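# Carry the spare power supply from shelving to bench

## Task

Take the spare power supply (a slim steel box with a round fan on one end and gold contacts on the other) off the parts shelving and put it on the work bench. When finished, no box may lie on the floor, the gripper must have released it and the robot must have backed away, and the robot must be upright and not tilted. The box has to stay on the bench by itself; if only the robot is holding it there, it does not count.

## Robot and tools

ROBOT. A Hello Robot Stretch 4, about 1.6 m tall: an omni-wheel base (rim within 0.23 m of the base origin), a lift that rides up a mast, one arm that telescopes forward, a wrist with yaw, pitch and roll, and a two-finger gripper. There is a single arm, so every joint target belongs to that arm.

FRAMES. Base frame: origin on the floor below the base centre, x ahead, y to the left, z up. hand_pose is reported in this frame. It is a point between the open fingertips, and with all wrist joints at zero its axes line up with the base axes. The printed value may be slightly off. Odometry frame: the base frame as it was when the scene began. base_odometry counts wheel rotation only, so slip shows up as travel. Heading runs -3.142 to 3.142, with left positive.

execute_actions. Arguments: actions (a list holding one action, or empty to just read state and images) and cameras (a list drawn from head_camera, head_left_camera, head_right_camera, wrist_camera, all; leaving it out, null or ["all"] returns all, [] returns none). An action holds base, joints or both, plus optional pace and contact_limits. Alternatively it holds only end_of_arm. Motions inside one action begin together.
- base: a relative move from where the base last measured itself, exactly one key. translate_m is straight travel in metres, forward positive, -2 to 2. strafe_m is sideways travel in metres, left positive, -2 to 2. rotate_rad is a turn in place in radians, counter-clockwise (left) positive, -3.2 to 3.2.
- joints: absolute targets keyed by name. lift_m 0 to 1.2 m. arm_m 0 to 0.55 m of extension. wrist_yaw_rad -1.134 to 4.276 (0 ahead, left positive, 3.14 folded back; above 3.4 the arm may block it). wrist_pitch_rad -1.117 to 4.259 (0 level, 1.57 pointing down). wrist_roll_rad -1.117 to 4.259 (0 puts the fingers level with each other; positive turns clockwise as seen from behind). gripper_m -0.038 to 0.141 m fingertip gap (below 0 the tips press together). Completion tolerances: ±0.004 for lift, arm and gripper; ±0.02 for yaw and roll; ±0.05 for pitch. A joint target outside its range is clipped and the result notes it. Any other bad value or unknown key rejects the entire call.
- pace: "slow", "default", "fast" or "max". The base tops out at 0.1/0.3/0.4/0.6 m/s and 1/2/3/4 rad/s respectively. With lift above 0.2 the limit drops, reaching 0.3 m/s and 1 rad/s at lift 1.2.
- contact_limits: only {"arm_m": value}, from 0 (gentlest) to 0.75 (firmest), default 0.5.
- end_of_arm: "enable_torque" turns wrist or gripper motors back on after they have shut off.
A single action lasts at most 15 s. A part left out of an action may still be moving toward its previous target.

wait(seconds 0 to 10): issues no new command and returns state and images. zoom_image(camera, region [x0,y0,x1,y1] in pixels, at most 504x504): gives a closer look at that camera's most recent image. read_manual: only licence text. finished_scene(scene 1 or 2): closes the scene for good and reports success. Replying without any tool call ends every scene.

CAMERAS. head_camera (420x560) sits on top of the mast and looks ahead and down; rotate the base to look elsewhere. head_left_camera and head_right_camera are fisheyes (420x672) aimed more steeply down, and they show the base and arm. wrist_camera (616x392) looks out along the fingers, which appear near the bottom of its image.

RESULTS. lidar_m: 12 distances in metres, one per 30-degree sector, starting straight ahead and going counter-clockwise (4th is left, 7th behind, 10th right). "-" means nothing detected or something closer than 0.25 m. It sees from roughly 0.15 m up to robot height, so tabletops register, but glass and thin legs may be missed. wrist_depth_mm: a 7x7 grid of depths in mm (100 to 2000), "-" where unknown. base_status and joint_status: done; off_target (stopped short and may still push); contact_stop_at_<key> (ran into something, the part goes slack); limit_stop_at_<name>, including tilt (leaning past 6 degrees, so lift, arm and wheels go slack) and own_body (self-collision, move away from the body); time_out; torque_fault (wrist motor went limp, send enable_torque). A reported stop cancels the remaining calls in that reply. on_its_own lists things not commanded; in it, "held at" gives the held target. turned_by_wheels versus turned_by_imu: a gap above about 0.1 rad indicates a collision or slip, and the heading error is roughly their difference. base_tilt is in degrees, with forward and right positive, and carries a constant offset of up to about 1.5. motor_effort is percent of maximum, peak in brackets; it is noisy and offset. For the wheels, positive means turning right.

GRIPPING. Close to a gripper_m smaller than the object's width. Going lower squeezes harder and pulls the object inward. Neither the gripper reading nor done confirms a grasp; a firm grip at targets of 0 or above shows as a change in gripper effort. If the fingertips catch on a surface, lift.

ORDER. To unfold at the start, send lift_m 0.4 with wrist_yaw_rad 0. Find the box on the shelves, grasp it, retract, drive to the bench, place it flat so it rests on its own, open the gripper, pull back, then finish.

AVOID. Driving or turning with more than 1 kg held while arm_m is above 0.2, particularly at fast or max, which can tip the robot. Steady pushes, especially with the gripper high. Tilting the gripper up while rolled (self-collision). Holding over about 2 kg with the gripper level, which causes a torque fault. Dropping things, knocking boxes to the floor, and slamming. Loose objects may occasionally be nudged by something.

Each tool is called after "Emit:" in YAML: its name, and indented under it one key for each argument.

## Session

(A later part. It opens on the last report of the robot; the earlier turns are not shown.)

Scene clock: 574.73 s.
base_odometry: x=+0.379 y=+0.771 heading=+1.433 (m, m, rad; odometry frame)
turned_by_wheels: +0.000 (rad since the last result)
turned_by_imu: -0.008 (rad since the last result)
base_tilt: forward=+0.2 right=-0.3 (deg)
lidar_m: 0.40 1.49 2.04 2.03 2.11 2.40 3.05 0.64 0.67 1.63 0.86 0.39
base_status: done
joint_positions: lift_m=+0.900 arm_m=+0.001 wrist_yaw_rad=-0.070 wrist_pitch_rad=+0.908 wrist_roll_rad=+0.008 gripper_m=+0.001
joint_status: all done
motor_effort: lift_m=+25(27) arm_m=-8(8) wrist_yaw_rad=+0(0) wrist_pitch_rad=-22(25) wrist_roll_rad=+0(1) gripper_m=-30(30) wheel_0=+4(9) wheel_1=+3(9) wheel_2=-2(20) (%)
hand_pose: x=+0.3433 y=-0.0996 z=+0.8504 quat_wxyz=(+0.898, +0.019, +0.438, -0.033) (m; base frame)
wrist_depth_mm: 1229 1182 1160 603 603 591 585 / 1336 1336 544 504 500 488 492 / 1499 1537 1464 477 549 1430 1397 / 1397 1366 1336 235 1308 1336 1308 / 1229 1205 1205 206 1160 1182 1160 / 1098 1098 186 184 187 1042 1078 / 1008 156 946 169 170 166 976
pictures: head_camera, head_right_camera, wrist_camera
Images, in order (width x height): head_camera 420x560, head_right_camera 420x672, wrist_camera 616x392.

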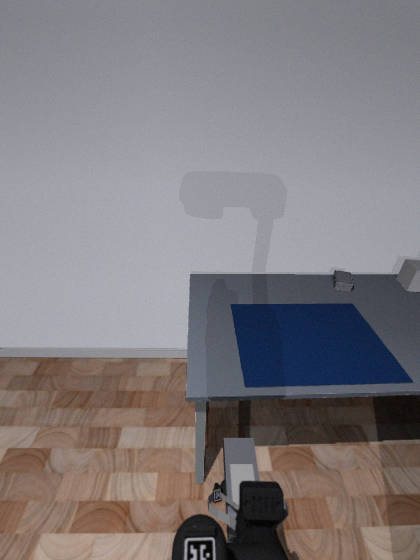

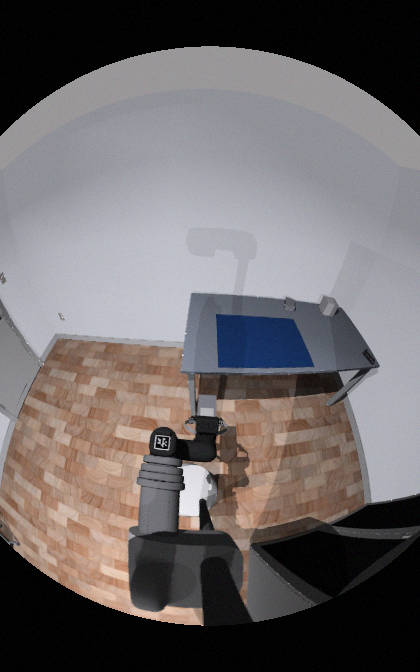

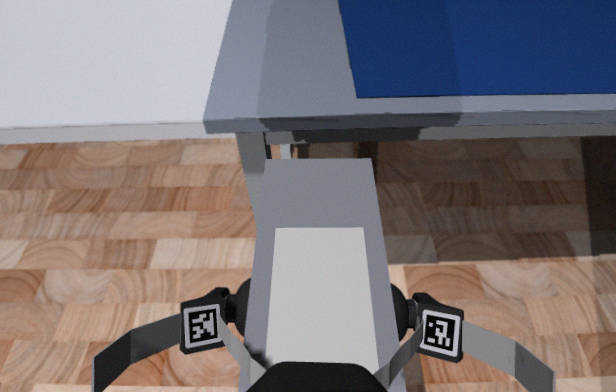

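Emit:
execute_actions:
  actions:
    - {"base": {"strafe_m": -0.25}, "joints": {"arm_m": 0.2}}
  cameras: []

Emit:
execute_actions:
  actions:
    - {"joints": {"arm_m": 0.5, "lift_m": 0.86}}
  cameras: ["head_camera", "wrist_camera"]

Scene clock: 596.17 s.
base_odometry: x=+0.627 y=+0.737 heading=+1.433 (m, m, rad; odometry frame)
turned_by_wheels: +0.000 (rad since the last result)
turned_by_imu: +0.000 (rad since the last result)
base_tilt: forward=+0.2 right=-0.3 (deg)
lidar_m: 0.59 0.62 2.06 2.29 2.32 3.32 0.74 0.51 0.71 1.38 0.89 0.61
base_status: done
joint_positions: lift_m=+0.900 arm_m=+0.199 wrist_yaw_rad=-0.070 wrist_pitch_rad=+0.908 wrist_roll_rad=+0.008 gripper_m=+0.001
joint_status: all done
motor_effort: lift_m=+26(26) arm_m=+8(10) wrist_yaw_rad=-1(1) wrist_pitch_rad=-21(23) wrist_roll_rad=+3(1) gripper_m=-27(27) wheel_0=+2(12) wheel_1=-2(9) wheel_2=+0(1) (%)
hand_pose: x=+0.5405 y=-0.0996 z=+0.8504 quat_wxyz=(+0.898, +0.019, +0.438, -0.033) (m; base frame)
wrist_depth_mm: 976 615 597 591 591 585 580 / 535 508 500 496 496 492 488 / 439 439 430 424 427 424 421 / 382 379 375 234 362 370 368 / 347 351 351 206 342 351 1138 / 1042 591 185 183 187 1060 1060 / 1008 163 866 169 169 167 976
pictures: none
No camera images: the call's "cameras" was empty. Leave "cameras" out to get every camera's image.

Scene clock: 598.17 s.
base_odometry: x=+0.627 y=+0.737 heading=+1.433 (m, m, rad; odometry frame)
turned_by_wheels: +0.000 (rad since the last result)
turned_by_imu: +0.000 (rad since the last result)
base_tilt: forward=+0.2 right=-0.3 (deg)
lidar_m: 0.59 0.64 2.09 2.29 2.34 3.35 0.74 0.51 0.72 1.37 0.88 0.62
base_status: not commanded
joint_positions: lift_m=+0.860 arm_m=+0.499 wrist_yaw_rad=-0.070 wrist_pitch_rad=+0.908 wrist_roll_rad=+0.008 gripper_m=+0.001
joint_status: all done
motor_effort: lift_m=+22(24) arm_m=+8(10) wrist_yaw_rad=+0(1) wrist_pitch_rad=-22(24) wrist_roll_rad=+2(2) gripper_m=-24(25) wheel_0=+1(2) wheel_1=-2(2) wheel_2=+0(0) (%)
hand_pose: x=+0.8405 y=-0.0996 z=+0.8108 quat_wxyz=(+0.898, +0.019, +0.438, -0.033) (m; base frame)
wrist_depth_mm: 549 521 525 517 512 512 488 / 445 442 436 433 427 427 427 / 379 375 368 368 362 364 362 / 330 325 324 235 312 319 315 / 294 290 287 206 274 283 282 / 262 262 185 183 188 254 254 / 239 156 228 169 170 166 234
pictures: head_camera, wrist_camera
Images, in order (width x height): head_camera 420x560, wrist_camera 616x392.

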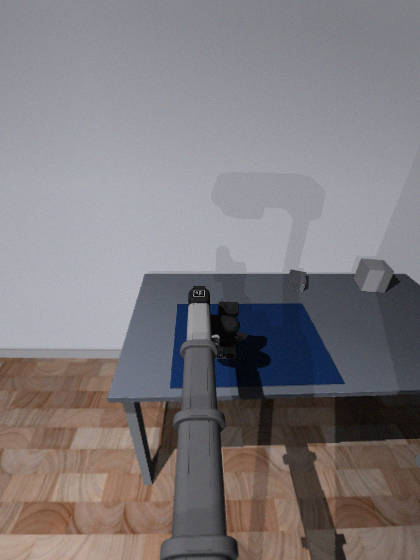

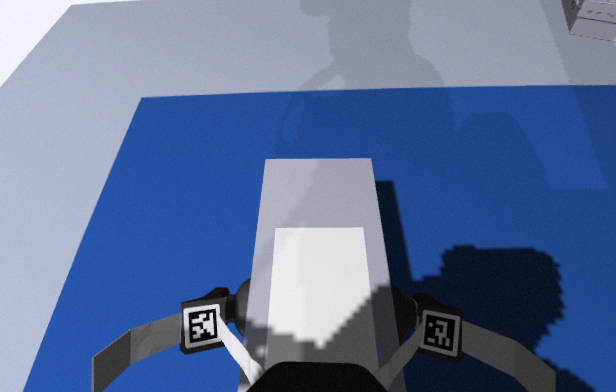

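Emit:
execute_actions:
  actions:
    - {"joints": {"lift_m": 0.839}}
  cameras: []

Scene clock: 609.47 s.
base_odometry: x=+0.627 y=+0.737 heading=+1.433 (m, m, rad; odometry frame)
turned_by_wheels: +0.000 (rad since the last result)
turned_by_imu: +0.001 (rad since the last result)
base_tilt: forward=+0.2 right=-0.2 (deg)
lidar_m: 0.59 0.63 2.06 2.29 2.31 3.36 0.72 0.54 0.70 1.39 0.85 0.63
base_status: not commanded
joint_positions: lift_m=+0.839 arm_m=+0.499 wrist_yaw_rad=-0.070 wrist_pitch_rad=+0.908 wrist_roll_rad=+0.008 gripper_m=+0.001
joint_status: all done
motor_effort: lift_m=+22(21) arm_m=+8(8) wrist_yaw_rad=-1(1) wrist_pitch_rad=-23(23) wrist_roll_rad=+3(0) gripper_m=-27(27) wheel_0=+2(2) wheel_1=-2(2) wheel_2=+0(0) (%)
hand_pose: x=+0.8404 y=-0.0996 z=+0.7897 quat_wxyz=(+0.898, +0.019, +0.438, -0.033) (m; base frame)
wrist_depth_mm: 496 484 480 477 466 469 455 / 407 404 394 389 389 387 387 / 349 342 338 336 334 332 332 / 303 298 296 235 287 291 291 / 268 266 264 206 250 259 257 / 238 239 186 184 187 234 233 / 218 156 208 169 169 166 214
pictures: none
No camera images: the call's "cameras" was empty. Leave "cameras" out to get every camera's image.

Emit:
execute_actions:
  actions:
    - {"joints": {"lift_m": 0.835, "gripper_m": 0.12}}
  cameras: ["wrist_camera"]

Scene clock: 617.80 s.
base_odometry: x=+0.627 y=+0.737 heading=+1.433 (m, m, rad; odometry frame)
turned_by_wheels: +0.000 (rad since the last result)
turned_by_imu: +0.001 (rad since the last result)
base_tilt: forward=+0.3 right=-0.3 (deg)
lidar_m: 0.59 0.65 2.04 2.29 2.30 3.32 0.77 0.50 0.71 1.38 0.86 0.65
base_status: not commanded
joint_positions: lift_m=+0.835 arm_m=+0.499 wrist_yaw_rad=-0.070 wrist_pitch_rad=+0.901 wrist_roll_rad=+0.008 gripper_m=+0.120
joint_status: all done
motor_effort: lift_m=+21(18) arm_m=+8(8) wrist_yaw_rad=-2(5) wrist_pitch_rad=-2(23) wrist_roll_rad=+1(1) gripper_m=+4(27) wheel_0=+2(2) wheel_1=-2(2) wheel_2=+0(0) (%)
hand_pose: x=+0.8420 y=-0.0996 z=+0.7870 quat_wxyz=(+0.900, +0.019, +0.435, -0.033) (m; base frame)
wrist_depth_mm: 508 496 488 484 480 480 469 / 415 410 399 394 397 394 394 / 351 347 340 340 340 336 336 / 306 301 298 246 287 294 293 / 268 266 266 218 256 260 258 / 238 239 201 196 200 229 233 / 217 216 213 150 180 208 213
pictures: wrist_camera
Images, in order (width x height): wrist_camera 616x392.

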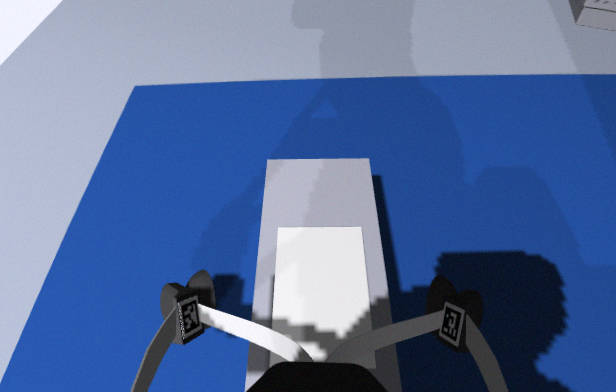

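Released onto the mat. Now lift and retract the arm.

Emit:
execute_actions:
  actions:
    - {"joints": {"lift_m": 0.92, "arm_m": 0.0}, "pace": "fast"}

Scene clock: 622.63 s.
base_odometry: x=+0.627 y=+0.737 heading=+1.433 (m, m, rad; odometry frame)
turned_by_wheels: +0.000 (rad since the last result)
turned_by_imu: +0.001 (rad since the last result)
base_tilt: forward=+0.3 right=-0.3 (deg)
lidar_m: 0.58 0.61 2.05 2.29 2.33 3.35 0.76 0.52 0.73 1.38 0.84 0.63
base_status: not commanded
joint_positions: lift_m=+0.920 arm_m=+0.001 wrist_yaw_rad=-0.070 wrist_pitch_rad=+0.902 wrist_roll_rad=+0.008 gripper_m=+0.120
joint_status: all done
motor_effort: lift_m=+22(23) arm_m=-8(8) wrist_yaw_rad=+0(1) wrist_pitch_rad=-5(5) wrist_roll_rad=+3(2) gripper_m=+1(0) wheel_0=+2(2) wheel_1=-2(2) wheel_2=+0(0) (%)
hand_pose: x=+0.3447 y=-0.0998 z=+0.8718 quat_wxyz=(+0.899, +0.019, +0.435, -0.033) (m; base frame)
wrist_depth_mm: 1182 683 668 634 654 661 647 / 1281 564 549 544 544 535 535 / 512 492 500 496 496 500 554 / 1397 699 1430 1366 1397 1397 1366 / 1255 1205 1255 1229 1229 1205 1229 / 1138 1138 214 1118 1118 1060 1098 / 1025 1008 1008 150 991 976 1008
pictures: head_camera, head_left_camera, head_right_camera, wrist_camera
Images, in order (width x height): head_camera 420x560, head_left_camera 420x672, head_right_camera 420x672, wrist_camera 616x392.

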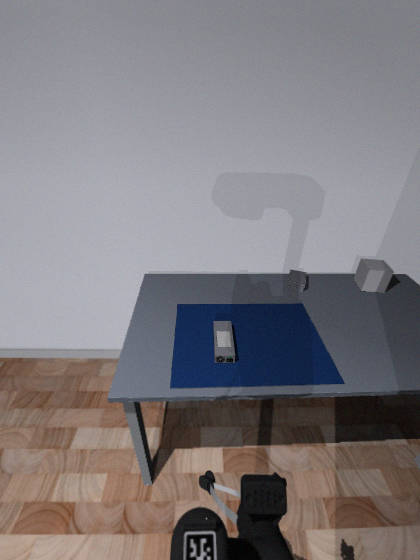

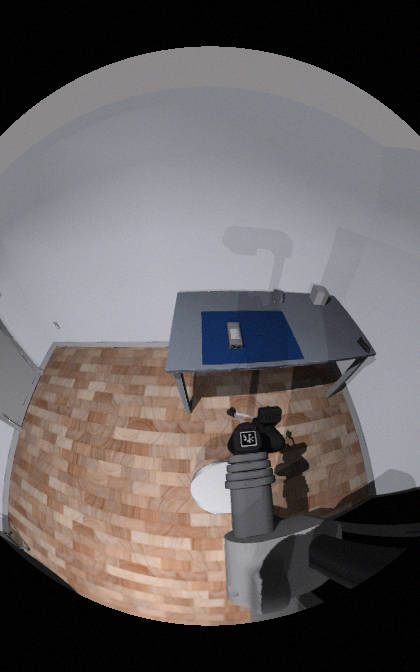

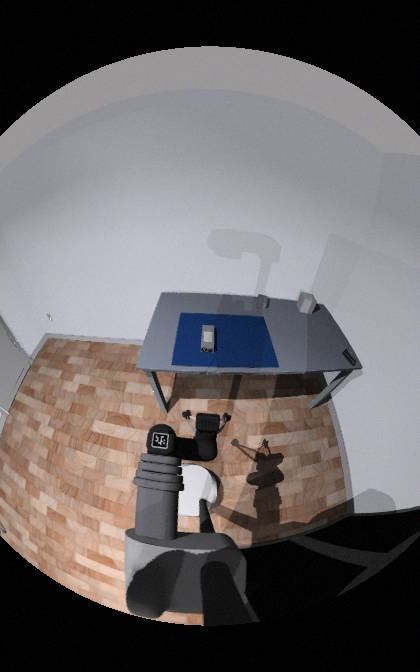

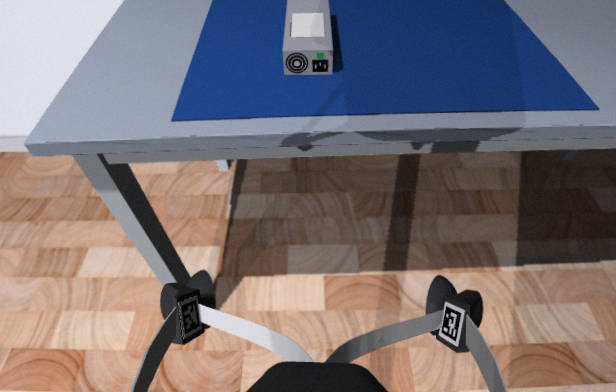

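Emit:
execute_actions:
  actions:
    - {"base": {"strafe_m": 0.6}, "joints": {"wrist_yaw_rad": 3.1, "wrist_pitch_rad": 0.3, "gripper_m": 0.06}, "pace": "fast"}
  cameras: ["head_right_camera", "wrist_camera"]

Scene clock: 649.63 s.
base_odometry: x=+0.032 y=+0.819 heading=+1.433 (m, m, rad; odometry frame)
turned_by_wheels: +0.000 (rad since the last result)
turned_by_imu: +0.003 (rad since the last result)
base_tilt: forward=+0.3 right=-0.3 (deg)
lidar_m: 1.19 1.49 1.74 1.68 1.80 1.92 3.14 1.10 0.92 1.96 0.87 0.68
base_status: done
joint_positions: lift_m=+0.920 arm_m=+0.001 wrist_yaw_rad=+3.099 wrist_pitch_rad=+0.303 wrist_roll_rad=+0.008 gripper_m=+0.060
joint_status: all done
motor_effort: lift_m=+22(23) arm_m=-8(8) wrist_yaw_rad=+1(7) wrist_pitch_rad=-6(13) wrist_roll_rad=+3(2) gripper_m=-2(1) wheel_0=-2(16) wheel_1=-1(14) wheel_2=+0(2) (%)
hand_pose: x=-0.0991 y=+0.0990 z=+1.0121 quat_wxyz=(+0.021, -0.151, +0.007, +0.988) (m; base frame)
wrist_depth_mm: 118 118 176 - - - - / 222 1430 - - - - - / 1182 - - - - - - / 1182 - - - - - - / 230 1756 - - - - - / 232 1708 208 - 211 - 1808 / 232 1499 1537 163 1537 1537 1618
pictures: head_right_camera, wrist_camera
Images, in order (width x height): head_right_camera 420x672, wrist_camera 616x392.

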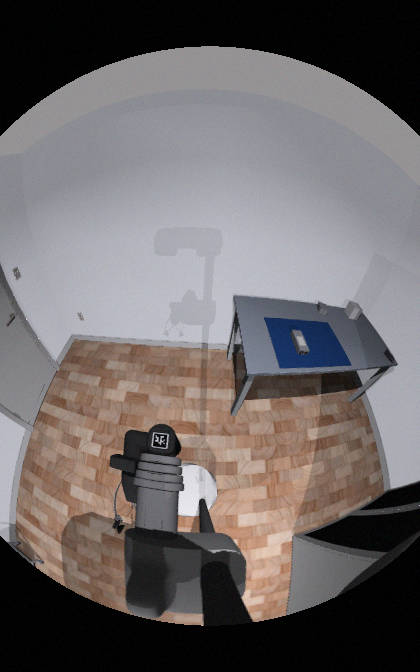

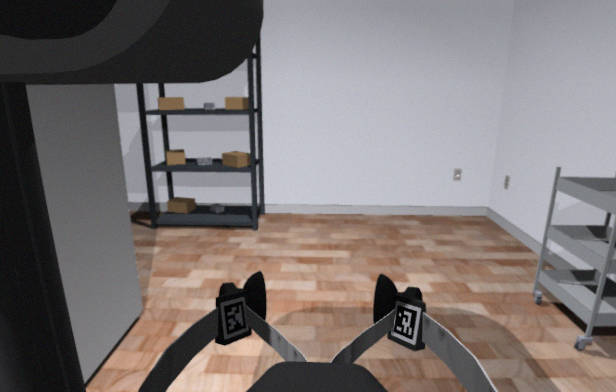

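No boxes on the floor, the power supply sits on the bench, and the robot is clear.

Emit:
finished_scene:
  scene: 1

The scene is finished: the task was done.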